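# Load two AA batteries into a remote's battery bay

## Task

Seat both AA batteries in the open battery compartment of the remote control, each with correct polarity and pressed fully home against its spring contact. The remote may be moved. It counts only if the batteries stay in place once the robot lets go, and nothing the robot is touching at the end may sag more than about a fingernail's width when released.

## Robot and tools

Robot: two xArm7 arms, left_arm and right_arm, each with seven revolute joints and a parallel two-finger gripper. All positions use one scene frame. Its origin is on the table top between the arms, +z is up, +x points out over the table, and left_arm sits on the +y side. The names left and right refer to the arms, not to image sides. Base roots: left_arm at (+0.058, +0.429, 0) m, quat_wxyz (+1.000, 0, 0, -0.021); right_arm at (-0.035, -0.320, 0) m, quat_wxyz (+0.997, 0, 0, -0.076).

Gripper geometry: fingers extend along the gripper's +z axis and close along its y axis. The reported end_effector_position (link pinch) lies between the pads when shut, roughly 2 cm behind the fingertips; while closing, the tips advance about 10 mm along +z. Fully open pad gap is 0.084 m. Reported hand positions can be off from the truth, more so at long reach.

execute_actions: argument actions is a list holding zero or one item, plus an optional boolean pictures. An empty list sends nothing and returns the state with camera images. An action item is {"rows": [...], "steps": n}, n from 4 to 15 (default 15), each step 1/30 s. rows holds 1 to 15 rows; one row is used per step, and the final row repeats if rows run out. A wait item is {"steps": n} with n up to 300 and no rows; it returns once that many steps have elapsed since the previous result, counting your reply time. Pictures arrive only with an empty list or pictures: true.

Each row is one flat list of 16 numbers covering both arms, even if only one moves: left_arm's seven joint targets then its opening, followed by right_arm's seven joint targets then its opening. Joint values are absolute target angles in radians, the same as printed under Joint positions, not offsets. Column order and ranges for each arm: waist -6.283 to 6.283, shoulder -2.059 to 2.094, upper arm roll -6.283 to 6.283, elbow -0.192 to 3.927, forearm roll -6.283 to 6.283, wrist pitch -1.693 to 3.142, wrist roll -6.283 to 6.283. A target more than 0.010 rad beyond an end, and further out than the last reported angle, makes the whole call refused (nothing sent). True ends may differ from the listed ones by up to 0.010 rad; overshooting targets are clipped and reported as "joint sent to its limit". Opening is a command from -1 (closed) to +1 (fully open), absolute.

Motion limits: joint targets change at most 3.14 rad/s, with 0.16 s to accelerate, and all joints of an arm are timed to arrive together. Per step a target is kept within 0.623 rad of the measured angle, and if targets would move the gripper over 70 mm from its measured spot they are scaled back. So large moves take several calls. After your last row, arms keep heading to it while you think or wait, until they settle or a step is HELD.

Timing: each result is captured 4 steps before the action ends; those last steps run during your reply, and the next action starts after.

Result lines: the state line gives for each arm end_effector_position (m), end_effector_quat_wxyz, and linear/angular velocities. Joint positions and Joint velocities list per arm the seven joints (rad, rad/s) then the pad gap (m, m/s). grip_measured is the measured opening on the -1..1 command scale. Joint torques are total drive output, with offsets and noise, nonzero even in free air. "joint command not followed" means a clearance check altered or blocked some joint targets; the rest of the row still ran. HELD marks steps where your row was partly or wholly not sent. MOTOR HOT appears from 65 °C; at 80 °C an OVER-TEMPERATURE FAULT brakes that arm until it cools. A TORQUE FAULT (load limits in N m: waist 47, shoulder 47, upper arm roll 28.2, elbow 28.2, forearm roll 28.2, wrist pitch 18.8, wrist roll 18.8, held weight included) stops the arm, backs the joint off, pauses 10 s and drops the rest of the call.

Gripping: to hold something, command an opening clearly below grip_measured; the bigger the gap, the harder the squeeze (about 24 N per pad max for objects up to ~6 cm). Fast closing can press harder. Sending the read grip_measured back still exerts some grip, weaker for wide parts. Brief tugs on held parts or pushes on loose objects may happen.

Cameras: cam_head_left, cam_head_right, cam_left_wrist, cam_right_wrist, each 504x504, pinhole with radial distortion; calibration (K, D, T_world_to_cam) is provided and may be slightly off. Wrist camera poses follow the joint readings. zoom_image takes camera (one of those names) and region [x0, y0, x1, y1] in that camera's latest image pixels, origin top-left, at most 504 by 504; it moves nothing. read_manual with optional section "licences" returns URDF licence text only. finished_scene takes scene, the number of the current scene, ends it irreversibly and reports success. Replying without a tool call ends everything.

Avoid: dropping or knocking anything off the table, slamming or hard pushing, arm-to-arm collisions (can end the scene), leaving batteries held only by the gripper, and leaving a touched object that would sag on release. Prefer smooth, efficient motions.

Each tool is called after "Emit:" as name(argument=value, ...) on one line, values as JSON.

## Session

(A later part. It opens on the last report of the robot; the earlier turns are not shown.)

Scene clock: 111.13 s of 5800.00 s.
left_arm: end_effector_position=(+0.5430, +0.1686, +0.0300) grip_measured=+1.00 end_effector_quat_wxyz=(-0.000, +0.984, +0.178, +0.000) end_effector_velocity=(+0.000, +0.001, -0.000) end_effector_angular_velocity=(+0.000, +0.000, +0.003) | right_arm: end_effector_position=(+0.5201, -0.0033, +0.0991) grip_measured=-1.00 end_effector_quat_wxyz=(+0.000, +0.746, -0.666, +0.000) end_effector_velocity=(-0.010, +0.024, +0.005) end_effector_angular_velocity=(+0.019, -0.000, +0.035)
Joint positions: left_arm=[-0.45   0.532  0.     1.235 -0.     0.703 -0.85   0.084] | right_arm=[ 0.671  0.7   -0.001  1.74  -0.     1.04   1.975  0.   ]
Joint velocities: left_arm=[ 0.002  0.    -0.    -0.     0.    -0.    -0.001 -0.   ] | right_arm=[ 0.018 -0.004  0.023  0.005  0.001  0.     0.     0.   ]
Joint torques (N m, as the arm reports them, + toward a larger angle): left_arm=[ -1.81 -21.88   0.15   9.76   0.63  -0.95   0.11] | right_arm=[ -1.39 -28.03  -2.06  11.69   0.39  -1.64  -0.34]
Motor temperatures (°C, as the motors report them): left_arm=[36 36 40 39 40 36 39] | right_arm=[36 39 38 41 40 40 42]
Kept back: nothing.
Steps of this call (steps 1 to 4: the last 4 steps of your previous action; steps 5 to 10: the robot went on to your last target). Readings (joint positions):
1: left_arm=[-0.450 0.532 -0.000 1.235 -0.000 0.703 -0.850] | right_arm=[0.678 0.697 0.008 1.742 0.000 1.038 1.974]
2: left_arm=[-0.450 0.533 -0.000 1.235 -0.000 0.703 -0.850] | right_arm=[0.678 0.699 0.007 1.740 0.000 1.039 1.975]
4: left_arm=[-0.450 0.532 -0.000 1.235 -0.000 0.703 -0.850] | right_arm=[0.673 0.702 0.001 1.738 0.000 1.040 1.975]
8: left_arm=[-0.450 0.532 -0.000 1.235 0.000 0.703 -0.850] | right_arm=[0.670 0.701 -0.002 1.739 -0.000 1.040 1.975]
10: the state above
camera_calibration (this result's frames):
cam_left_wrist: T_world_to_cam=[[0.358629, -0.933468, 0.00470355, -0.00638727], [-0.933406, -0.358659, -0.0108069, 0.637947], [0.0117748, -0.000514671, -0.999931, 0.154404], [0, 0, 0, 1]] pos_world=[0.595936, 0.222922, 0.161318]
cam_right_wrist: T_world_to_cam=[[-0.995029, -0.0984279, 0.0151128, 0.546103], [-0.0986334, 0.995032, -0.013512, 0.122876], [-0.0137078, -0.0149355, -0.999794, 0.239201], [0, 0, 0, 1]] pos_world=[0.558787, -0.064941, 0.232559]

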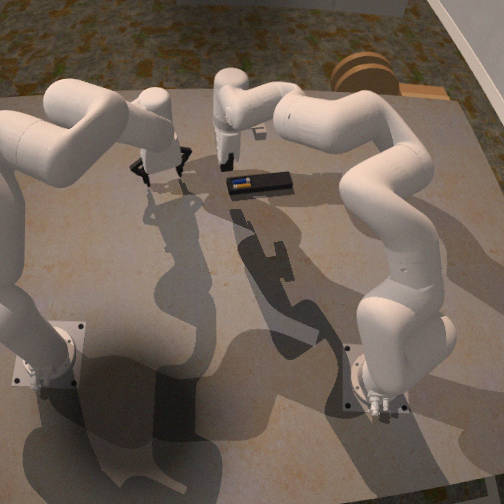

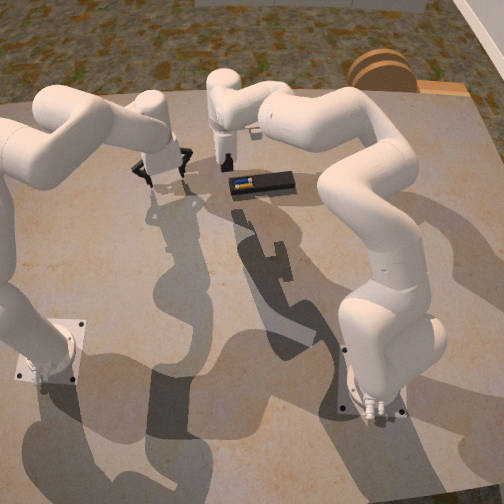

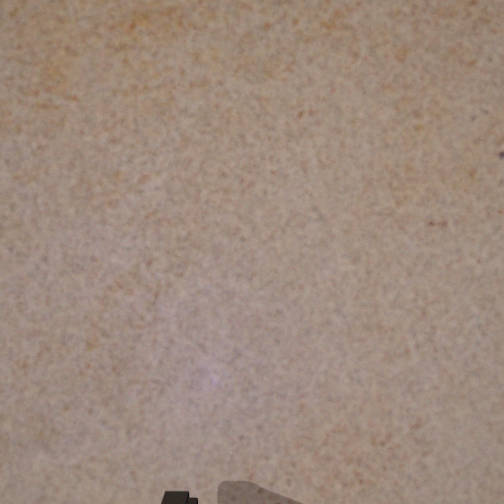

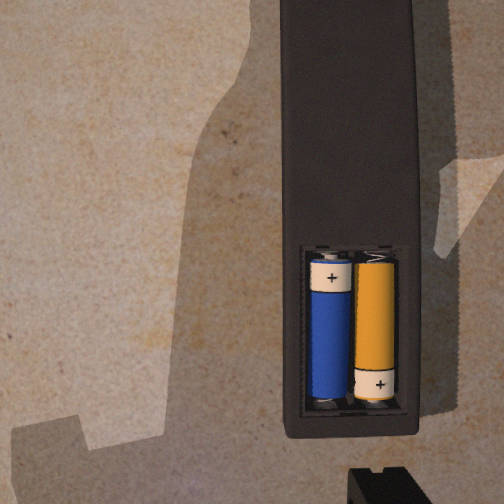

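Emit:
execute_actions(actions=[{"rows":[[-0.45,0.5325,0,1.2353,0,0.7028,-0.85,1,0.655,0.71,0,1.735,0,1.025,1.96,-0.85],[-0.45,0.5325,0,1.2353,0,0.7028,-0.85,1,0.635,0.72,0,1.73,0,1.01,1.94,-0.7],[-0.45,0.5325,0,1.2353,0,0.7028,-0.85,1,0.615,0.73,0,1.72,0,0.99,1.92,-0.58],[-0.45,0.5325,0,1.2353,0,0.7028,-0.85,1,0.60,0.74,0,1.715,0,0.975,1.905,-0.58],[-0.45,0.5325,0,1.2353,0,0.7028,-0.85,1,0.5918,0.745,0,1.712,0,0.967,1.8948,-0.58],[-0.45,0.5325,0,1.2353,0,0.7028,-0.85,1,0.5918,0.745,0,1.712,0,0.967,1.8948,-0.58],[-0.45,0.5325,0,1.2353,0,0.7028,-0.85,1,0.5918,0.749,0,1.711,0,0.962,1.8948,-0.58],[-0.45,0.5325,0,1.2353,0,0.7028,-0.85,1,0.5918,0.752,0,1.71,0,0.958,1.8948,-0.58],[-0.45,0.5325,0,1.2353,0,0.7028,-0.85,1,0.5918,0.755,0,1.709,0,0.954,1.8948,-0.58],[-0.45,0.5325,0,1.2353,0,0.7028,-0.85,1,0.5918,0.7582,0,1.708,0,0.9498,1.8948,-0.58]],"steps":15}])

Emit:
execute_actions(actions=[{"steps":8}], pictures=true)

Scene clock: 115.03 s of 5800.00 s.
left_arm: end_effector_position=(+0.5430, +0.1686, +0.0300) grip_measured=+1.00 end_effector_quat_wxyz=(-0.000, +0.984, +0.178, +0.000) end_effector_velocity=(+0.000, +0.000, +0.000) end_effector_angular_velocity=(-0.000, +0.000, +0.000) | right_arm: end_effector_position=(+0.5441, -0.0517, +0.0567) grip_measured=-0.60 end_effector_quat_wxyz=(+0.002, +0.745, -0.667, +0.000) end_effector_velocity=(-0.030, +0.134, -0.003) end_effector_angular_velocity=(+0.121, -0.051, +0.183)
Joint positions: left_arm=[-0.45   0.532  0.     1.235 -0.     0.703 -0.85   0.084] | right_arm=[ 0.589  0.757 -0.003  1.708 -0.     0.954  1.895  0.018]
Joint velocities: left_arm=[ 0.    -0.    -0.    -0.    -0.001 -0.     0.001  0.   ] | right_arm=[ 0.092  0.033  0.122  0.026  0.005 -0.105 -0.005 -0.   ]
Joint torques (N m, as the arm reports them, + toward a larger angle): left_arm=[ -1.6  -21.99   0.03  10.02   0.73  -0.99   0.11] | right_arm=[  0.03 -28.98  -2.27  11.3    0.47  -1.18  -0.36]
Motor temperatures (°C, as the motors report them): left_arm=[36 36 40 38 40 36 39] | right_arm=[36 40 38 41 40 40 42]
Steps of this call (steps 1 to 15: the robot went on to your last target; steps 16 to 90: nothing new was sent; then 0.53 s passed at rest; steps 91 to 101: the first 11 steps of this action). Readings (joint positions):
91: left_arm=[-0.450 0.532 -0.000 1.235 -0.000 0.703 -0.850] | right_arm=[0.672 0.700 0.000 1.740 -0.000 1.039 1.974]
92: left_arm=[-0.450 0.532 0.000 1.235 -0.000 0.703 -0.850] | right_arm=[0.667 0.703 0.002 1.739 0.000 1.033 1.968]
94: left_arm=[-0.450 0.532 -0.000 1.235 -0.000 0.703 -0.850] | right_arm=[0.642 0.716 0.006 1.732 0.000 1.008 1.941]
98: left_arm=[-0.450 0.532 -0.000 1.235 0.000 0.703 -0.850] | right_arm=[0.587 0.750 -0.009 1.708 -0.000 0.968 1.898]
101: the state above

Scene clock: 115.30 s of 5800.00 s.
left_arm: end_effector_position=(+0.5430, +0.1686, +0.0300) grip_measured=+1.00 end_effector_quat_wxyz=(-0.000, +0.984, +0.178, +0.000) end_effector_velocity=(-0.000, +0.001, -0.000) end_effector_angular_velocity=(+0.000, +0.001, +0.003) | right_arm: end_effector_position=(+0.5435, -0.0481, +0.0565) grip_measured=-0.60 end_effector_quat_wxyz=(-0.000, +0.747, -0.665, +0.000) end_effector_velocity=(+0.005, -0.014, -0.003) end_effector_angular_velocity=(-0.010, +0.001, -0.021)
Joint positions: left_arm=[-0.45   0.533  0.     1.235  0.     0.703 -0.85   0.084] | right_arm=[ 0.592  0.758 -0.     1.709 -0.     0.95   1.895  0.018]
Joint velocities: left_arm=[ 0.001 -0.    -0.    -0.001 -0.001  0.    -0.002 -0.   ] | right_arm=[-0.011  0.003 -0.013 -0.002  0.001 -0.     0.    -0.   ]
Joint torques (N m, as the arm reports them, + toward a larger angle): left_arm=[ -1.99 -22.08   0.34   9.92   0.58  -0.87   0.07] | right_arm=[  2.31 -28.61   0.21  11.54   0.42  -1.69  -0.35]
Motor temperatures (°C, as the motors report them): left_arm=[36 36 40 38 40 36 39] | right_arm=[36 40 38 41 40 40 42]
Kept back: nothing.
Steps of this call (steps 1 to 4: the last 4 steps of your previous action; steps 5 to 8: the robot went on to your last target). Readings (joint positions):
1: left_arm=[-0.450 0.532 0.000 1.235 -0.000 0.703 -0.850] | right_arm=[0.592 0.757 0.001 1.709 0.000 0.952 1.895]
2: left_arm=[-0.450 0.532 -0.000 1.235 0.000 0.703 -0.850] | right_arm=[0.594 0.758 0.003 1.709 0.000 0.951 1.895]
4: left_arm=[-0.450 0.532 -0.000 1.235 0.000 0.703 -0.850] | right_arm=[0.595 0.758 0.004 1.709 0.000 0.950 1.895]
8: the state above
camera_calibration (this result's frames):
cam_left_wrist: T_world_to_cam=[[0.358628, -0.933469, 0.00470345, -0.0063871], [-0.933406, -0.358659, -0.0108068, 0.637947], [0.0117748, -0.000514595, -0.999931, 0.154404], [0, 0, 0, 1]] pos_world=[0.595936, 0.222922, 0.161318]
cam_right_wrist: T_world_to_cam=[[-0.994944, -0.0994653, 0.0139186, 0.565581], [-0.0996449, 0.99494, -0.0128633, 0.169677], [-0.0125687, -0.0141851, -0.99982, 0.19568], [0, 0, 0, 1]] pos_world=[0.582088, -0.109787, 0.189955]

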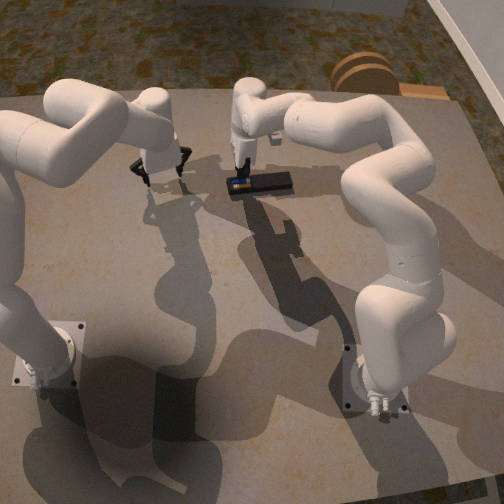

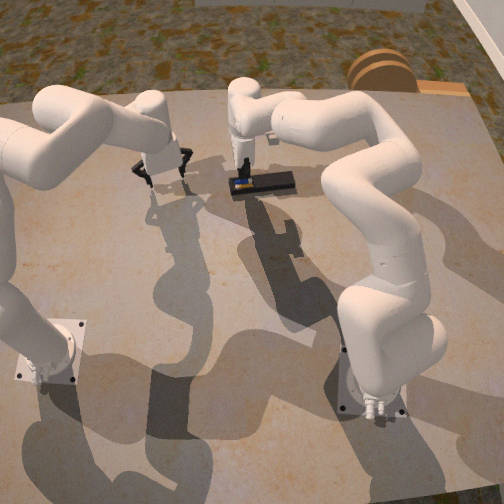

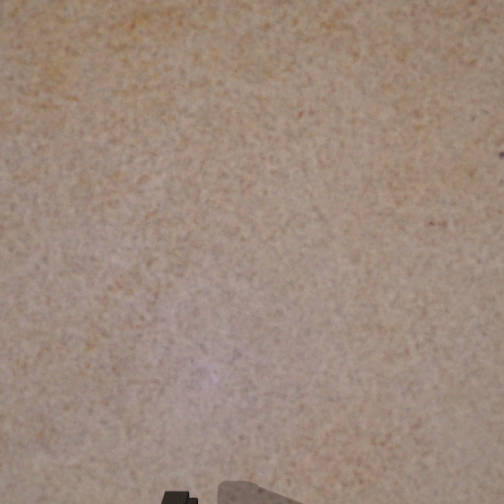

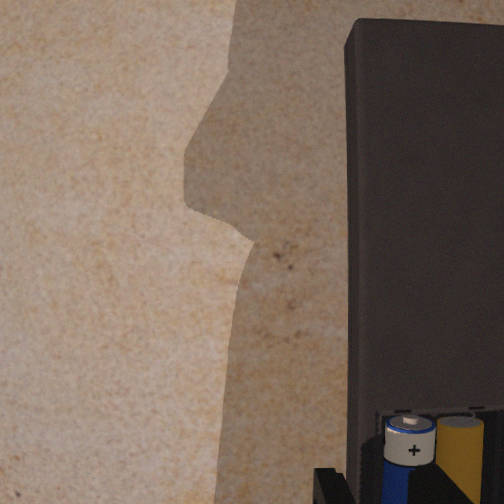

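Emit:
execute_actions(actions=[{"rows":[[-0.45,0.5325,0,1.2353,0,0.7028,-0.85,1,0.5918,0.76,0,1.7074,0,0.9474,1.8948,-0.58],[-0.45,0.5325,0,1.2353,0,0.7028,-0.85,1,0.5918,0.7618,0,1.7069,0,0.945,1.8948,-0.58],[-0.45,0.5325,0,1.2353,0,0.7028,-0.85,1,0.5918,0.7636,0,1.7063,0,0.9427,1.8948,-0.58],[-0.45,0.5325,0,1.2353,0,0.7028,-0.85,1,0.5918,0.7654,0,1.7058,0,0.9403,1.8948,-0.58],[-0.45,0.5325,0,1.2353,0,0.7028,-0.85,1,0.5918,0.7672,0,1.7052,0,0.9379,1.8948,-0.58],[-0.45,0.5325,0,1.2353,0,0.7028,-0.85,1,0.5918,0.769,0,1.7046,0,0.9356,1.8948,-0.58],[-0.45,0.5325,0,1.2353,0,0.7028,-0.85,1,0.5918,0.7708,0,1.7041,0,0.9332,1.8948,-0.58],[-0.45,0.5325,0,1.2353,0,0.7028,-0.85,1,0.5918,0.7726,0,1.7035,0,0.9308,1.8948,-0.58],[-0.45,0.5325,0,1.2353,0,0.7028,-0.85,1,0.5918,0.7736,0,1.7032,0,0.9295,1.8948,-0.58],[-0.45,0.5325,0,1.2353,0,0.7028,-0.85,1,0.5918,0.7746,0,1.7029,0,0.9282,1.8948,-0.58],[-0.45,0.5325,0,1.2353,0,0.7028,-0.85,1,0.5918,0.7756,0,1.7026,0,0.9269,1.8948,-0.58]],"steps":15}], pictures=true)

Scene clock: 116.13 s of 5800.00 s.
left_arm: end_effector_position=(+0.5430, +0.1686, +0.0300) grip_measured=+1.00 end_effector_quat_wxyz=(-0.000, +0.984, +0.178, +0.000) end_effector_velocity=(-0.000, -0.000, -0.000) end_effector_angular_velocity=(-0.000, +0.000, -0.000) | right_arm: end_effector_position=(+0.5428, -0.0483, +0.0452) grip_measured=-0.60 end_effector_quat_wxyz=(+0.000, +0.747, -0.665, -0.000) end_effector_velocity=(-0.000, +0.000, -0.021) end_effector_angular_velocity=(-0.000, -0.001, +0.001)
Joint positions: left_arm=[-0.45   0.532 -0.     1.235  0.     0.703 -0.85   0.084] | right_arm=[ 0.592  0.774  0.     1.703 -0.     0.93   1.895  0.018]
Joint velocities: left_arm=[-0.001 -0.    -0.    -0.    -0.     0.    -0.     0.   ] | right_arm=[ 0.001  0.032  0.    -0.01  -0.001 -0.043  0.     0.   ]
Joint torques (N m, as the arm reports them, + toward a larger angle): left_arm=[ -1.79 -22.09   0.05   9.74   0.62  -0.86   0.14] | right_arm=[  0.37 -29.38  -0.74  11.61   0.33  -1.56  -0.35]
Motor temperatures (°C, as the motors report them): left_arm=[36 36 40 38 40 36 39] | right_arm=[36 40 38 41 40 40 42]
Steps of this call (steps 1 to 14: the robot went on to your last target; steps 15 to 25: the first 11 steps of this action). Readings (joint positions):
15: left_arm=[-0.450 0.532 -0.000 1.235 -0.000 0.703 -0.850] | right_arm=[0.592 0.758 -0.000 1.708 -0.000 0.950 1.895]
16: left_arm=[-0.450 0.532 0.000 1.235 -0.000 0.703 -0.850] | right_arm=[0.592 0.759 0.000 1.708 0.000 0.948 1.895]
18: left_arm=[-0.450 0.533 -0.000 1.235 -0.000 0.703 -0.850] | right_arm=[0.592 0.762 0.000 1.707 0.000 0.944 1.895]
22: left_arm=[-0.450 0.532 0.000 1.235 0.000 0.703 -0.850] | right_arm=[0.592 0.770 0.000 1.704 -0.000 0.935 1.895]
25: the state above
camera_calibration (this result's frames):
cam_left_wrist: T_world_to_cam=[[0.358628, -0.933469, 0.00470365, -0.00638721], [-0.933406, -0.358659, -0.0108069, 0.637946], [0.011775, -0.000514738, -0.999931, 0.154404], [0, 0, 0, 1]] pos_world=[0.595936, 0.222922, 0.161318]
cam_right_wrist: T_world_to_cam=[[-0.994906, -0.0995357, 0.0159466, 0.564905], [-0.0997517, 0.994922, -0.0133803, 0.169798], [-0.0145338, -0.0149028, -0.999783, 0.185358], [0, 0, 0, 1]] pos_world=[0.581659, -0.109945, 0.178582]

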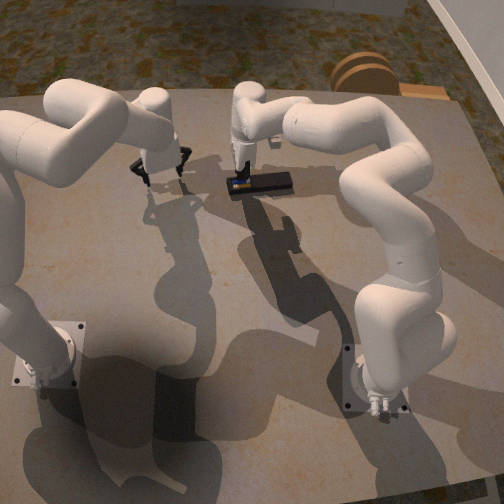

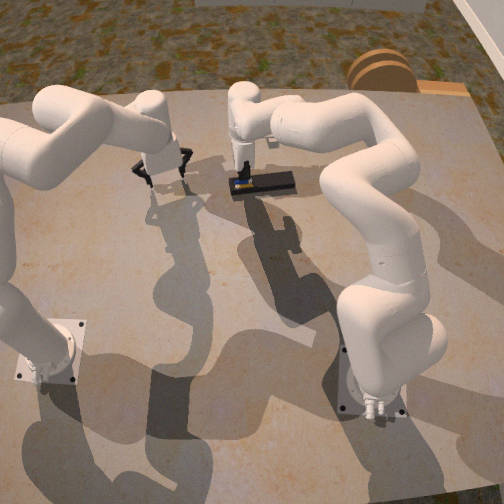

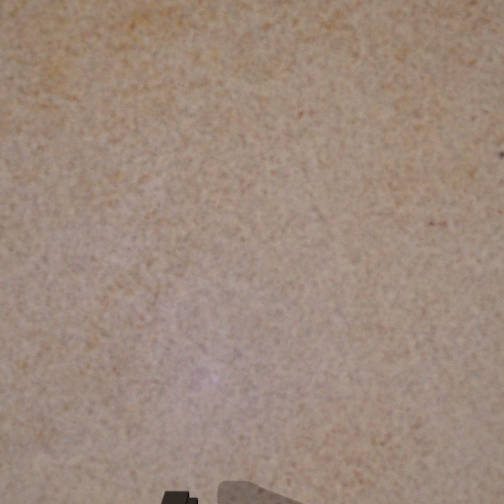

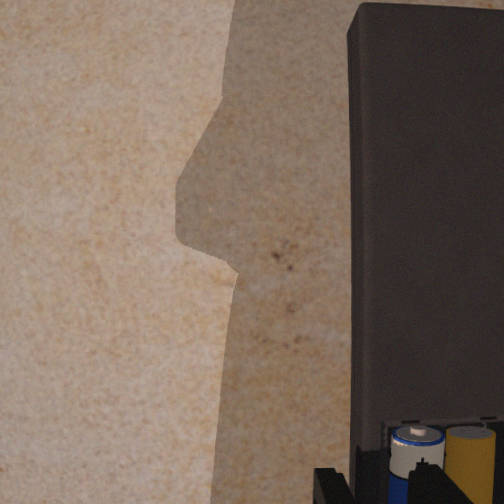

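Emit:
execute_actions(actions=[{"rows":[[-0.45,0.5325,0,1.2353,0,0.7028,-0.85,1,0.5918,0.7762,0,1.7024,0,0.9261,1.8948,-0.58],[-0.45,0.5325,0,1.2353,0,0.7028,-0.85,1,0.5918,0.7768,0,1.7022,0,0.9253,1.8948,-0.58],[-0.45,0.5325,0,1.2353,0,0.7028,-0.85,1,0.5918,0.7774,0,1.702,0,0.9245,1.8948,-0.58],[-0.45,0.5325,0,1.2353,0,0.7028,-0.85,1,0.5918,0.778,0,1.7018,0,0.9237,1.8948,-0.58]],"steps":10}], pictures=true)

Scene clock: 116.57 s of 5800.00 s.
left_arm: end_effector_position=(+0.5430, +0.1686, +0.0300) grip_measured=+1.00 end_effector_quat_wxyz=(-0.000, +0.984, +0.178, +0.000) end_effector_velocity=(-0.000, +0.000, -0.000) end_effector_angular_velocity=(-0.000, +0.001, +0.002) | right_arm: end_effector_position=(+0.5436, -0.0481, +0.0440) grip_measured=-0.60 end_effector_quat_wxyz=(-0.001, +0.747, -0.665, +0.000) end_effector_velocity=(+0.002, +0.001, -0.000) end_effector_angular_velocity=(+0.005, -0.008, -0.002)
Joint positions: left_arm=[-0.45   0.532 -0.     1.235 -0.     0.703 -0.85   0.084] | right_arm=[ 0.592  0.777 -0.     1.703 -0.     0.924  1.895  0.018]
Joint velocities: left_arm=[-0.     0.     0.    -0.    -0.001 -0.    -0.001  0.   ] | right_arm=[-0.     0.003 -0.     0.002  0.002 -0.009 -0.    -0.   ]
Joint torques (N m, as the arm reports them, + toward a larger angle): left_arm=[ -1.91 -22.07  -0.01   9.98   0.65  -0.96   0.06] | right_arm=[  0.7  -26.64  -0.6   10.4    0.52  -1.88  -0.31]
Motor temperatures (°C, as the motors report them): left_arm=[36 36 40 38 40 36 39] | right_arm=[36 40 38 41 40 40 42]
Steps of this call (steps 1 to 4: the last 4 steps of your previous action; steps 5 to 7: the robot went on to your last target; steps 8 to 13: the first 6 steps of this action). Readings (joint positions):
8: left_arm=[-0.450 0.532 -0.000 1.235 0.000 0.703 -0.850] | right_arm=[0.592 0.776 0.000 1.703 0.000 0.927 1.895]
9: left_arm=[-0.450 0.532 -0.000 1.235 -0.000 0.703 -0.850] | right_arm=[0.592 0.776 0.000 1.703 0.000 0.926 1.895]
11: left_arm=[-0.450 0.532 0.000 1.235 0.000 0.703 -0.850] | right_arm=[0.592 0.776 -0.000 1.703 -0.000 0.925 1.895]
13: the state above
camera_calibration (this result's frames):
cam_left_wrist: T_world_to_cam=[[0.358629, -0.933469, 0.00470367, -0.00638725], [-0.933406, -0.358659, -0.0108069, 0.637946], [0.0117749, -0.000514775, -0.999931, 0.154404], [0, 0, 0, 1]] pos_world=[0.595936, 0.222922, 0.161318]
cam_right_wrist: T_world_to_cam=[[-0.994963, -0.0993892, 0.0130195, 0.565949], [-0.0995518, 0.994954, -0.0124947, 0.169491], [-0.0117119, -0.0137279, -0.999837, 0.182719], [0, 0, 0, 1]] pos_world=[0.582111, -0.109878, 0.177439]

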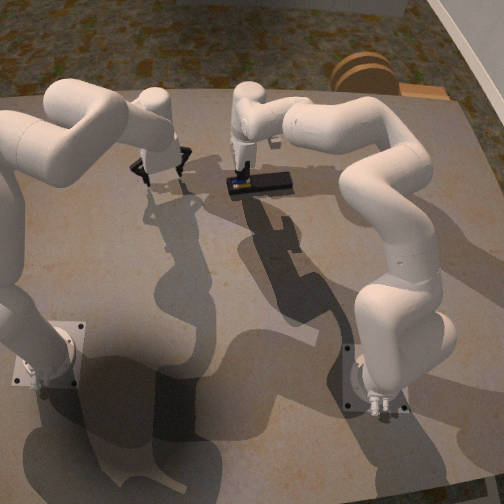

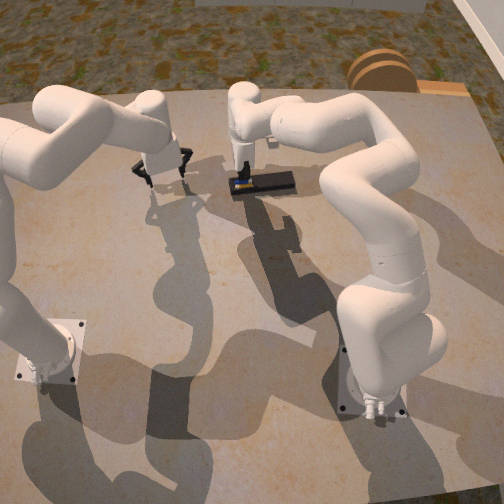

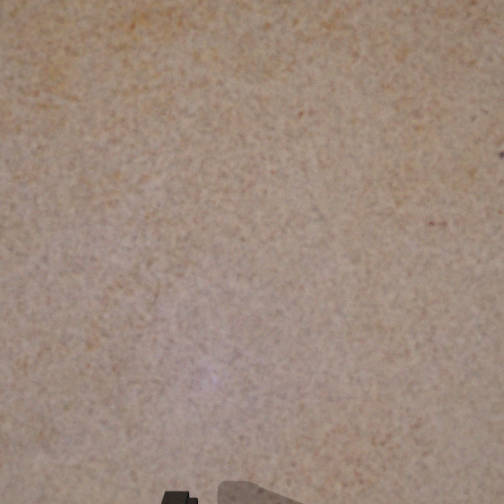

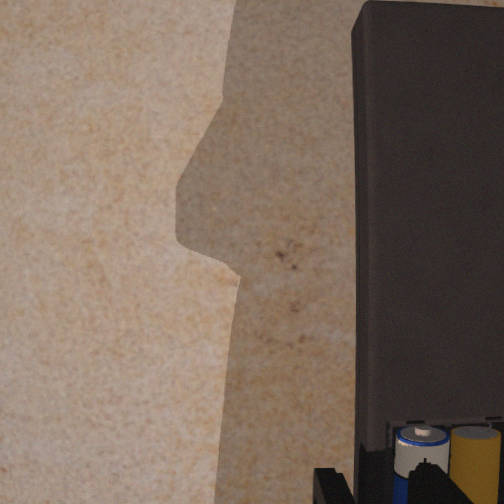

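Emit:
execute_actions(actions=[{"rows":[[-0.45,0.5325,0,1.2353,0,0.7028,-0.85,1,0.5918,0.7785,0,1.7017,0,0.9231,1.8948,-0.58],[-0.45,0.5325,0,1.2353,0,0.7028,-0.85,1,0.5918,0.779,0,1.7015,0,0.9224,1.8948,-0.58],[-0.45,0.5325,0,1.2353,0,0.7028,-0.85,1,0.5918,0.7795,0,1.7014,0,0.9218,1.8948,-0.58],[-0.45,0.5325,0,1.2353,0,0.7028,-0.85,1,0.5918,0.78,0,1.7012,0,0.9211,1.8948,-0.58],[-0.45,0.5325,0,1.2353,0,0.7028,-0.85,1,0.5926,0.7806,0,1.7021,0,0.9215,1.8956,-0.58],[-0.45,0.5325,0,1.2353,0,0.7028,-0.85,1,0.5934,0.7811,0,1.703,0,0.9219,1.8964,-0.58],[-0.45,0.5325,0,1.2353,0,0.7028,-0.85,1,0.5942,0.7817,0,1.7039,0,0.9223,1.8972,-0.58],[-0.45,0.5325,0,1.2353,0,0.7028,-0.85,1,0.595,0.7822,0,1.7048,0,0.9227,1.898,-0.58],[-0.45,0.5325,0,1.2353,0,0.7028,-0.85,1,0.5958,0.7828,0,1.7057,0,0.9231,1.8988,-0.58],[-0.45,0.5325,0,1.2353,0,0.7028,-0.85,1,0.5966,0.7833,0,1.7066,0,0.9235,1.8996,-0.58]],"steps":15}], pictures=true)

Scene clock: 117.33 s of 5800.00 s.
left_arm: end_effector_position=(+0.5430, +0.1686, +0.0300) grip_measured=+1.00 end_effector_quat_wxyz=(-0.000, +0.984, +0.178, +0.000) end_effector_velocity=(+0.001, +0.001, +0.000) end_effector_angular_velocity=(-0.001, -0.000, +0.002) | right_arm: end_effector_position=(+0.5431, -0.0465, +0.0414) grip_measured=-0.60 end_effector_quat_wxyz=(-0.000, +0.746, -0.666, +0.001) end_effector_velocity=(+0.007, +0.014, +0.010) end_effector_angular_velocity=(+0.022, -0.021, -0.014)
Joint positions: left_arm=[-0.45   0.532 -0.     1.235 -0.     0.703 -0.85   0.084] | right_arm=[ 0.595  0.783 -0.001  1.706 -0.     0.923  1.899  0.018]
Joint velocities: left_arm=[ 0.002  0.     0.     0.001 -0.001 -0.     0.    -0.   ] | right_arm=[0.011 0.005 0.002 0.034 0.011 0.    0.019 0.001]
Joint torques (N m, as the arm reports them, + toward a larger angle): left_arm=[ -1.76 -21.94   0.04   9.92   0.45  -1.03   0.01] | right_arm=[  3.32 -23.06   1.89   7.7    0.46  -0.67  -0.36]
Motor temperatures (°C, as the motors report them): left_arm=[36 36 40 38 40 36 39] | right_arm=[36 40 38 41 40 40 42]
Steps of this call (steps 1 to 4: the last 4 steps of your previous action; steps 5 to 12: the robot went on to your last target; steps 13 to 23: the first 11 steps of this action). Readings (joint positions):
13: left_arm=[-0.450 0.533 -0.000 1.235 0.000 0.703 -0.850] | right_arm=[0.592 0.777 -0.000 1.703 -0.000 0.923 1.895]
14: left_arm=[-0.450 0.532 -0.000 1.235 -0.000 0.703 -0.850] | right_arm=[0.592 0.777 -0.000 1.703 -0.000 0.923 1.895]
16: left_arm=[-0.450 0.532 -0.000 1.235 -0.000 0.703 -0.850] | right_arm=[0.592 0.778 -0.000 1.703 -0.000 0.922 1.895]
20: left_arm=[-0.450 0.532 -0.000 1.235 0.000 0.703 -0.850] | right_arm=[0.593 0.780 -0.001 1.705 -0.000 0.922 1.897]
23: the state above
camera_calibration (this result's frames):
cam_left_wrist: T_world_to_cam=[[0.358628, -0.933469, 0.00470361, -0.00638721], [-0.933406, -0.358659, -0.0108069, 0.637946], [0.0117749, -0.00051472, -0.999931, 0.154404], [0, 0, 0, 1]] pos_world=[0.595936, 0.222922, 0.161318]
cam_right_wrist: T_world_to_cam=[[-0.995043, -0.0984077, 0.0143343, 0.565631], [-0.0986058, 0.99503, -0.0138363, 0.167354], [-0.0129015, -0.0151812, -0.999802, 0.180716], [0, 0, 0, 1]] pos_world=[0.581661, -0.108116, 0.174888]

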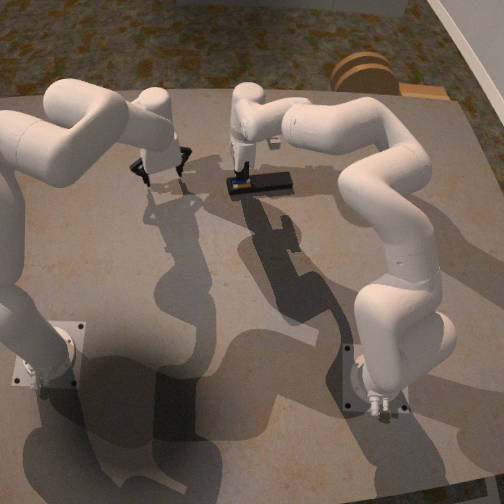

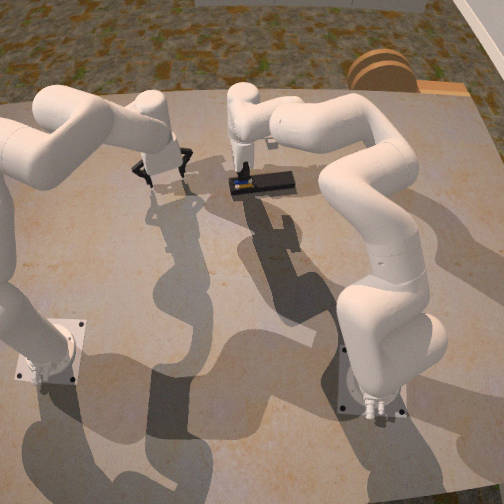

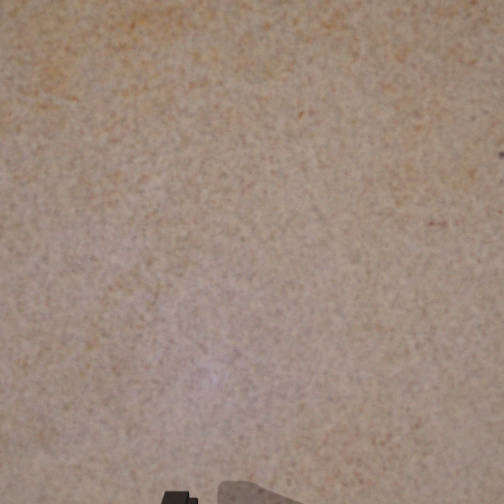

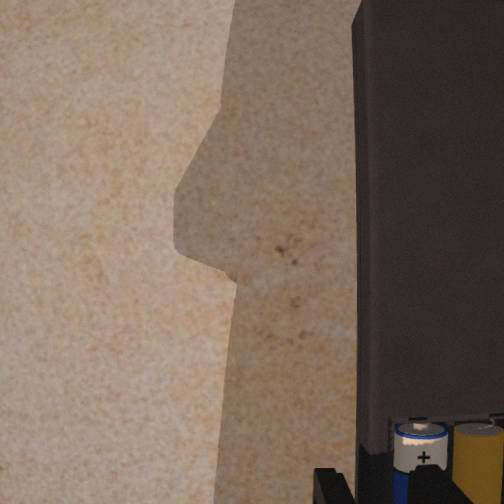

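Emit:
execute_actions(actions=[{"rows":[[-0.45,0.5325,0,1.2353,0,0.7028,-0.85,1,0.5966,0.7841,0,1.7064,0,0.9224,1.8996,-0.58],[-0.45,0.5325,0,1.2353,0,0.7028,-0.85,1,0.5966,0.785,0,1.7061,0,0.9213,1.8996,-0.58]],"steps":10}], pictures=true)

Emit:
zoom_image(camera="cam_right_wrist", region=[354,390,504,504])

Scene clock: 117.70 s of 5800.00 s.
left_arm: end_effector_position=(+0.5430, +0.1686, +0.0300) grip_measured=+1.00 end_effector_quat_wxyz=(-0.000, +0.984, +0.178, +0.000) end_effector_velocity=(+0.000, +0.000, +0.000) end_effector_angular_velocity=(-0.000, -0.001, +0.002) | right_arm: end_effector_position=(+0.5428, -0.0454, +0.0410) grip_measured=-0.60 end_effector_quat_wxyz=(-0.000, +0.746, -0.665, +0.000) end_effector_velocity=(-0.000, +0.000, -0.001) end_effector_angular_velocity=(-0.000, -0.000, +0.001)
Joint positions: left_arm=[-0.45   0.532  0.     1.235 -0.     0.703 -0.85   0.084] | right_arm=[ 0.596  0.784 -0.     1.707 -0.     0.922  1.9    0.018]
Joint velocities: left_arm=[ 0.    -0.     0.     0.     0.    -0.    -0.002 -0.   ] | right_arm=[ 0.001  0.     0.    -0.002 -0.    -0.002 -0.     0.   ]
Joint torques (N m, as the arm reports them, + toward a larger angle): left_arm=[ -1.97 -21.62   0.12  10.13   0.39  -0.89   0.16] | right_arm=[  3.79 -21.61   2.11   8.11   0.97  -1.77  -0.32]
Motor temperatures (°C, as the motors report them): left_arm=[36 36 40 38 40 36 39] | right_arm=[36 40 38 41 40 40 42]
Steps of this call (steps 1 to 4: the last 4 steps of your previous action; step 5: the robot went on to your last target; steps 6 to 11: the first 6 steps of this action). Readings (joint positions):
6: left_arm=[-0.450 0.532 -0.000 1.235 0.000 0.703 -0.850] | right_arm=[0.596 0.783 -0.000 1.707 -0.000 0.923 1.900]
7: left_arm=[-0.450 0.532 0.000 1.235 -0.000 0.703 -0.850] | right_arm=[0.596 0.784 -0.000 1.707 -0.000 0.923 1.900]
9: left_arm=[-0.450 0.532 0.000 1.235 0.000 0.703 -0.850] | right_arm=[0.596 0.784 -0.000 1.707 -0.000 0.922 1.900]
11: the state above
camera_calibration (this result's frames):
cam_left_wrist: T_world_to_cam=[[0.358628, -0.933469, 0.00470359, -0.00638708], [-0.933406, -0.358659, -0.0108069, 0.637947], [0.0117749, -0.000514691, -0.999931, 0.154404], [0, 0, 0, 1]] pos_world=[0.595936, 0.222922, 0.161318]
cam_right_wrist: T_world_to_cam=[[-0.994984, -0.0990021, 0.0143525, 0.565374], [-0.0991923, 0.994981, -0.0132038, 0.166584], [-0.0129733, -0.0145613, -0.99981, 0.180412], [0, 0, 0, 1]] pos_world=[0.581403, -0.107147, 0.174463]

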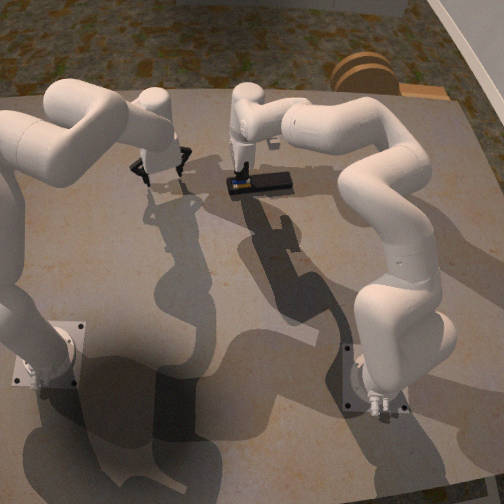

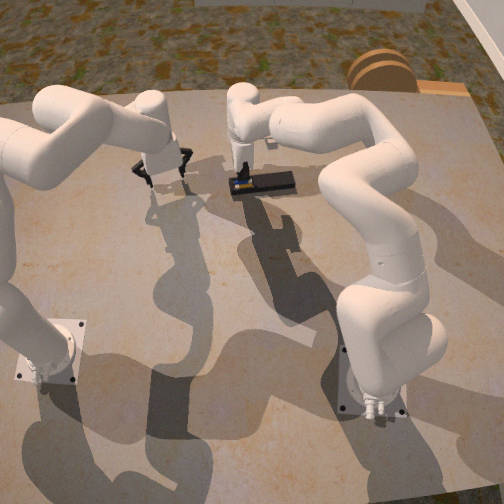

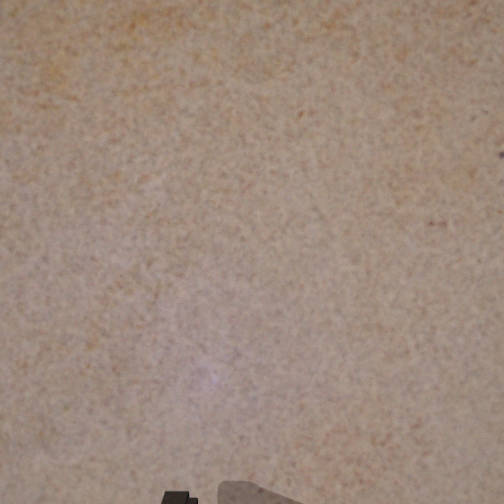

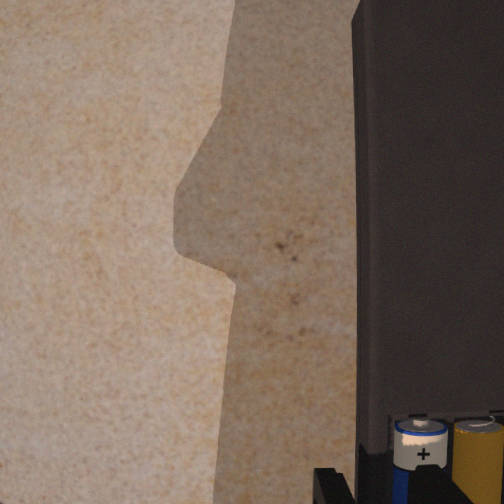

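Region (354, 390, 504, 504) of cam_right_wrist's 504x504 image, scaled by 3.360, with more detail than that image has; it fills the top 383 rows of this view, and the rest is white.

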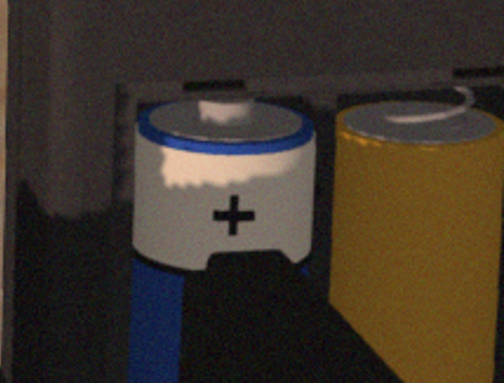

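Emit:
execute_actions(actions=[{"rows":[[-0.45,0.5325,0,1.2353,0,0.7028,-0.85,1,0.5966,0.783,0,1.7067,0,0.924,1.8996,-0.58],[-0.45,0.5325,0,1.2353,0,0.7028,-0.85,1,0.5966,0.781,0,1.7073,0,0.9265,1.8996,-0.58],[-0.45,0.5325,0,1.2353,0,0.7028,-0.85,1,0.5966,0.779,0,1.708,0,0.929,1.8996,-0.58],[-0.45,0.5325,0,1.2353,0,0.7028,-0.85,1,0.5966,0.775,0,1.709,0,0.934,1.8996,-0.58],[-0.45,0.5325,0,1.2353,0,0.7028,-0.85,1,0.5966,0.767,0,1.7117,0,0.945,1.8996,-0.58],[-0.45,0.5325,0,1.2353,0,0.7028,-0.85,1,0.5966,0.755,0,1.715,0,0.96,1.8996,-0.58]],"steps":15}], pictures=true)

Emit:
zoom_image(camera="cam_right_wrist", region=[344,380,504,504])

Emit:
zoom_image(camera="cam_head_right", region=[220,160,280,205])

Scene clock: 118.37 s of 5800.00 s.
left_arm: end_effector_position=(+0.5430, +0.1686, +0.0300) grip_measured=+1.00 end_effector_quat_wxyz=(-0.000, +0.984, +0.178, +0.000) end_effector_velocity=(+0.000, +0.000, +0.000) end_effector_angular_velocity=(+0.000, -0.000, +0.002) | right_arm: end_effector_position=(+0.5424, -0.0437, +0.0603) grip_measured=-0.60 end_effector_quat_wxyz=(-0.001, +0.747, -0.665, -0.000) end_effector_velocity=(+0.013, -0.013, +0.017) end_effector_angular_velocity=(-0.001, -0.025, -0.023)
Joint positions: left_arm=[-0.45   0.532  0.     1.235  0.     0.703 -0.85   0.084] | right_arm=[0.597 0.755 0.001 1.716 0.    0.959 1.9   0.018]
Joint velocities: left_arm=[ 0.     0.    -0.     0.     0.    -0.    -0.001 -0.   ] | right_arm=[-0.011 -0.02  -0.017  0.012 -0.001  0.01  -0.    -0.   ]
Joint torques (N m, as the arm reports them, + toward a larger angle): left_arm=[ -1.82 -22.05   0.19   9.94   0.47  -0.94   0.1 ] | right_arm=[  0.78 -24.8   -0.46   9.69   0.38  -1.47  -0.29]
Motor temperatures (°C, as the motors report them): left_arm=[36 36 40 38 40 36 39] | right_arm=[36 40 38 41 40 40 42]
Steps of this call (steps 1 to 4: the last 4 steps of your previous action; steps 5 to 9: the robot went on to your last target; steps 10 to 20: the first 11 steps of this action). Readings (joint positions):
10: left_arm=[-0.450 0.532 -0.000 1.235 -0.000 0.703 -0.850] | right_arm=[0.596 0.784 -0.000 1.707 -0.000 0.922 1.900]
11: left_arm=[-0.450 0.533 0.000 1.235 0.000 0.703 -0.850] | right_arm=[0.596 0.784 -0.000 1.707 -0.000 0.923 1.900]
13: left_arm=[-0.450 0.532 -0.000 1.235 0.000 0.703 -0.850] | right_arm=[0.597 0.782 0.001 1.706 0.000 0.926 1.900]
17: left_arm=[-0.450 0.532 0.000 1.235 0.000 0.703 -0.850] | right_arm=[0.598 0.765 0.003 1.708 0.001 0.955 1.900]
20: the state above
camera_calibration (this result's frames):
cam_left_wrist: T_world_to_cam=[[0.358629, -0.933469, 0.00470353, -0.00638721], [-0.933406, -0.358659, -0.010807, 0.637947], [0.0117749, -0.000514618, -0.999931, 0.154404], [0, 0, 0, 1]] pos_world=[0.595936, 0.222922, 0.161318]
cam_right_wrist: T_world_to_cam=[[-0.994784, -0.10103, 0.0140421, 0.56476], [-0.101196, 0.994799, -0.0116088, 0.166007], [-0.0127962, -0.0129693, -0.999834, 0.199651], [0, 0, 0, 1]] pos_world=[0.581168, -0.105497, 0.193614]

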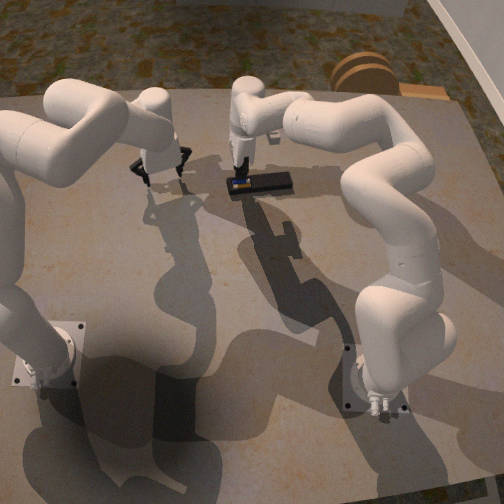

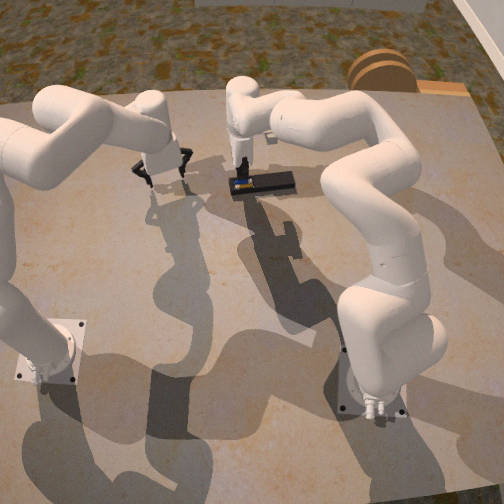

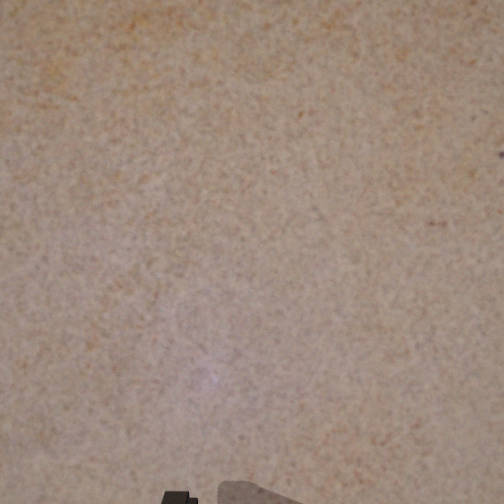

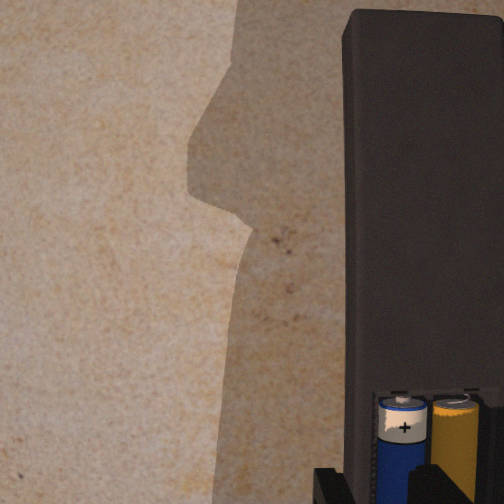

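Region (344, 380, 504, 504) of cam_right_wrist's 504x504 image, scaled by 3.150, with more detail than that image has; it fills the top 391 rows of this view, and the rest is white.

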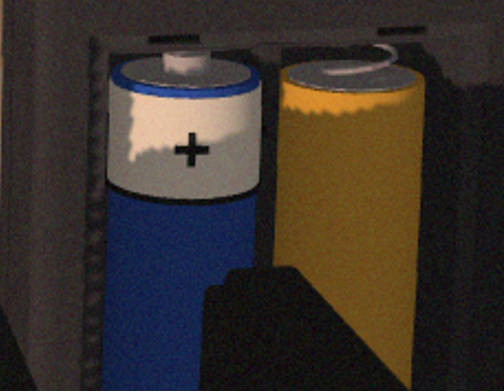

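Region (220, 160, 280, 205) of cam_head_right's 504x504 image, scaled by 8.400, with more detail than that image has; it fills the top 378 rows of this view, and the rest is white.

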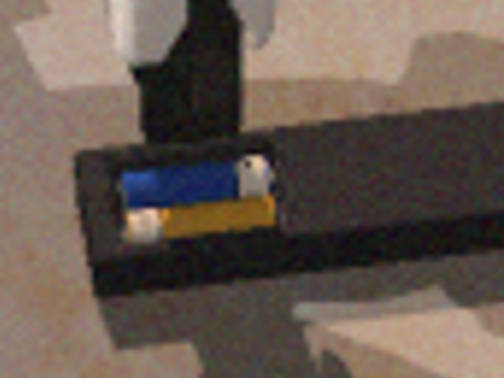

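Emit:
execute_actions(actions=[{"rows":[[-0.45,0.5325,0,1.2353,0,0.7028,-0.85,1,0.5966,0.72,0,1.725,0,1.005,1.8996,-0.58],[-0.45,0.5325,0,1.2353,0,0.7028,-0.85,1,0.5966,0.72,0,1.725,0,1.005,1.8996,-0.58],[-0.45,0.5325,0,1.2353,0,0.7028,-0.85,1,0.62,0.71,0,1.73,0,1.02,1.92,-0.58],[-0.45,0.5325,0,1.2353,0,0.7028,-0.85,1,0.645,0.705,0,1.735,0,1.03,1.95,-0.58],[-0.45,0.5325,0,1.2353,0,0.7028,-0.85,1,0.672,0.70,0,1.74,0,1.04,1.975,-0.58]],"steps":15}])

Emit:
execute_actions(actions=[{"steps":10}], pictures=true)

Emit:
zoom_image(camera="cam_right_wrist", region=[265,230,445,430])

Scene clock: 119.00 s of 5800.00 s.
left_arm: end_effector_position=(+0.5430, +0.1686, +0.0300) grip_measured=+1.00 end_effector_quat_wxyz=(-0.000, +0.984, +0.178, +0.000) end_effector_velocity=(+0.000, -0.001, +0.001) end_effector_angular_velocity=(-0.002, -0.001, -0.000) | right_arm: end_effector_position=(+0.5149, +0.0066, +0.0999) grip_measured=-0.60 end_effector_quat_wxyz=(-0.002, +0.752, -0.660, -0.003) end_effector_velocity=(+0.027, -0.113, -0.061) end_effector_angular_velocity=(-0.134, +0.075, -0.163)
Joint positions: left_arm=[-0.45   0.532  0.     1.235 -0.     0.703 -0.85   0.084] | right_arm=[0.679 0.699 0.009 1.74  0.    1.04  1.974 0.018]
Joint velocities: left_arm=[-0.001 -0.001  0.     0.001 -0.001 -0.     0.001 -0.   ] | right_arm=[-0.068  0.055 -0.112 -0.059 -0.006  0.018  0.012  0.   ]
Joint torques (N m, as the arm reports them, + toward a larger angle): left_arm=[ -1.63 -21.78   0.16   9.94   0.63  -1.1    0.11] | right_arm=[ -9.69 -29.12  -6.4   12.55  -0.04  -2.16  -0.46]
Motor temperatures (°C, as the motors report them): left_arm=[36 36 40 38 40 36 39] | right_arm=[36 40 38 41 40 40 42]
Steps of this call (steps 1 to 4: the last 4 steps of your previous action; steps 5 to 8: the robot went on to your last target; steps 9 to 19: the first 11 steps of this action). Readings (joint positions):
9: left_arm=[-0.450 0.532 -0.000 1.235 0.000 0.703 -0.850] | right_arm=[0.597 0.755 0.000 1.715 0.000 0.961 1.900]
10: left_arm=[-0.450 0.532 0.000 1.235 -0.000 0.703 -0.850] | right_arm=[0.597 0.751 0.000 1.715 0.000 0.970 1.900]
12: left_arm=[-0.450 0.532 0.000 1.235 -0.000 0.703 -0.850] | right_arm=[0.601 0.727 -0.002 1.721 -0.000 1.003 1.906]
16: left_arm=[-0.450 0.532 0.000 1.235 0.000 0.703 -0.850] | right_arm=[0.668 0.696 0.003 1.744 0.000 1.036 1.968]
19: the state above

Scene clock: 119.33 s of 5800.00 s.
left_arm: end_effector_position=(+0.5430, +0.1686, +0.0300) grip_measured=+1.00 end_effector_quat_wxyz=(-0.000, +0.984, +0.178, +0.000) end_effector_velocity=(+0.000, -0.000, +0.000) end_effector_angular_velocity=(-0.000, -0.001, -0.000) | right_arm: end_effector_position=(+0.5196, -0.0022, +0.0992) grip_measured=-0.60 end_effector_quat_wxyz=(-0.000, +0.747, -0.665, -0.000) end_effector_velocity=(-0.004, +0.006, -0.000) end_effector_angular_velocity=(+0.003, +0.003, +0.009)
Joint positions: left_arm=[-0.45   0.532 -0.     1.235  0.     0.703 -0.85   0.084] | right_arm=[0.672 0.7   0.001 1.74  0.    1.04  1.975 0.018]
Joint velocities: left_arm=[-0.     0.    -0.     0.001  0.    -0.     0.     0.   ] | right_arm=[ 0.006  0.     0.005 -0.001  0.001  0.001 -0.    -0.   ]
Joint torques (N m, as the arm reports them, + toward a larger angle): left_arm=[ -1.9  -21.85   0.21   9.7    0.68  -0.9    0.11] | right_arm=[ -0.95 -28.35  -1.51  11.79   0.35  -1.7   -0.34]
Motor temperatures (°C, as the motors report them): left_arm=[36 36 40 38 40 36 39] | right_arm=[36 40 38 41 40 40 42]
Kept back: nothing.
Steps of this call (steps 1 to 4: the last 4 steps of your previous action; steps 5 to 10: the robot went on to your last target). Readings (joint positions):
1: left_arm=[-0.450 0.532 0.000 1.235 -0.000 0.703 -0.850] | right_arm=[0.676 0.701 0.005 1.739 0.000 1.040 1.975]
2: left_arm=[-0.450 0.532 0.000 1.235 -0.000 0.703 -0.850] | right_arm=[0.673 0.702 0.000 1.738 0.000 1.040 1.975]
4: left_arm=[-0.450 0.532 0.000 1.235 -0.000 0.703 -0.850] | right_arm=[0.669 0.702 -0.004 1.738 -0.000 1.040 1.975]
8: left_arm=[-0.450 0.532 -0.000 1.235 -0.000 0.703 -0.850] | right_arm=[0.671 0.700 -0.001 1.740 -0.000 1.040 1.975]
10: the state above
camera_calibration (this result's frames):
cam_left_wrist: T_world_to_cam=[[0.358628, -0.933469, 0.00470367, -0.00638721], [-0.933406, -0.358659, -0.010807, 0.637946], [0.011775, -0.000514745, -0.999931, 0.154404], [0, 0, 0, 1]] pos_world=[0.595936, 0.222922, 0.161318]
cam_right_wrist: T_world_to_cam=[[-0.994863, -0.100081, 0.0152364, 0.545578], [-0.100278, 0.994878, -0.0127496, 0.122525], [-0.0138824, -0.014212, -0.999803, 0.23939], [0, 0, 0, 1]] pos_world=[0.558385, -0.0638933, 0.232593]

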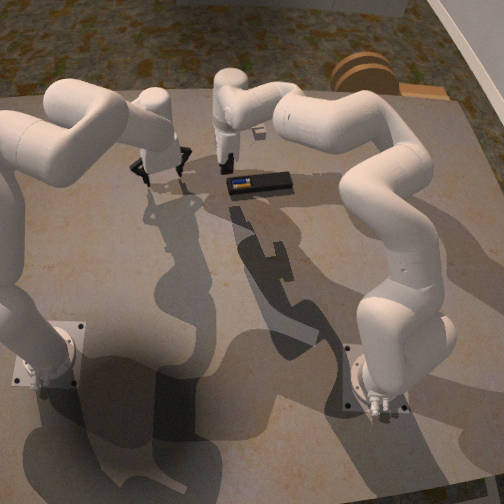

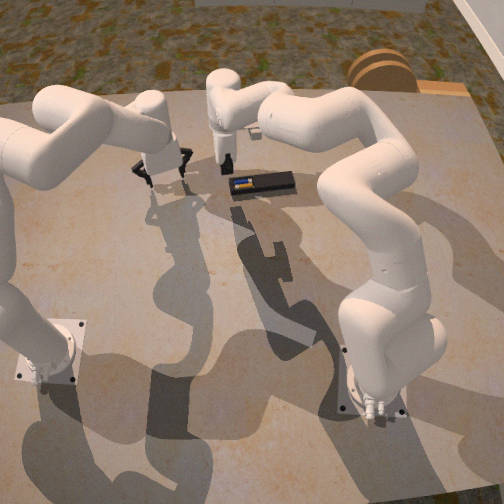

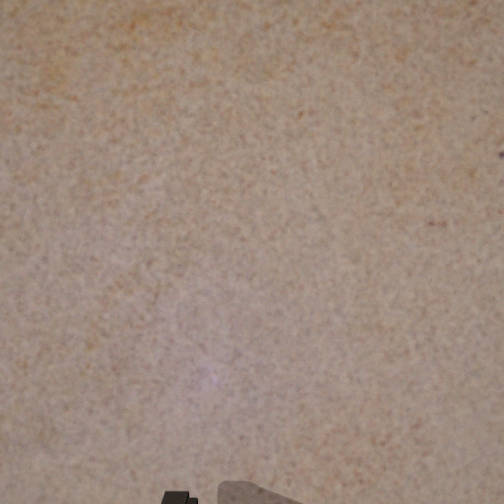

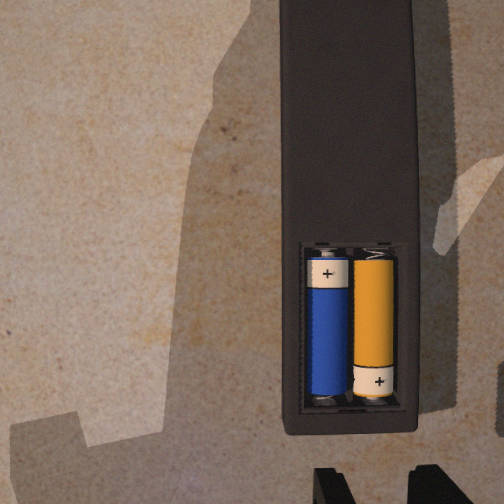

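Region (265, 230, 445, 430) of cam_right_wrist's 504x504 image, scaled by 2.520, with more detail than that image has; it fills the left 454 columns of this view, and the rest is white.

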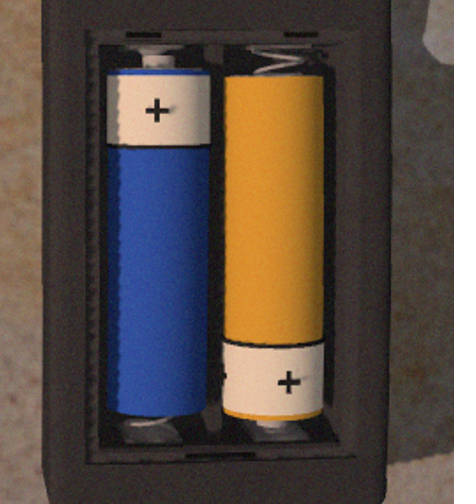

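Emit:
finished_scene(scene=1)

The scene is finished: the task was done.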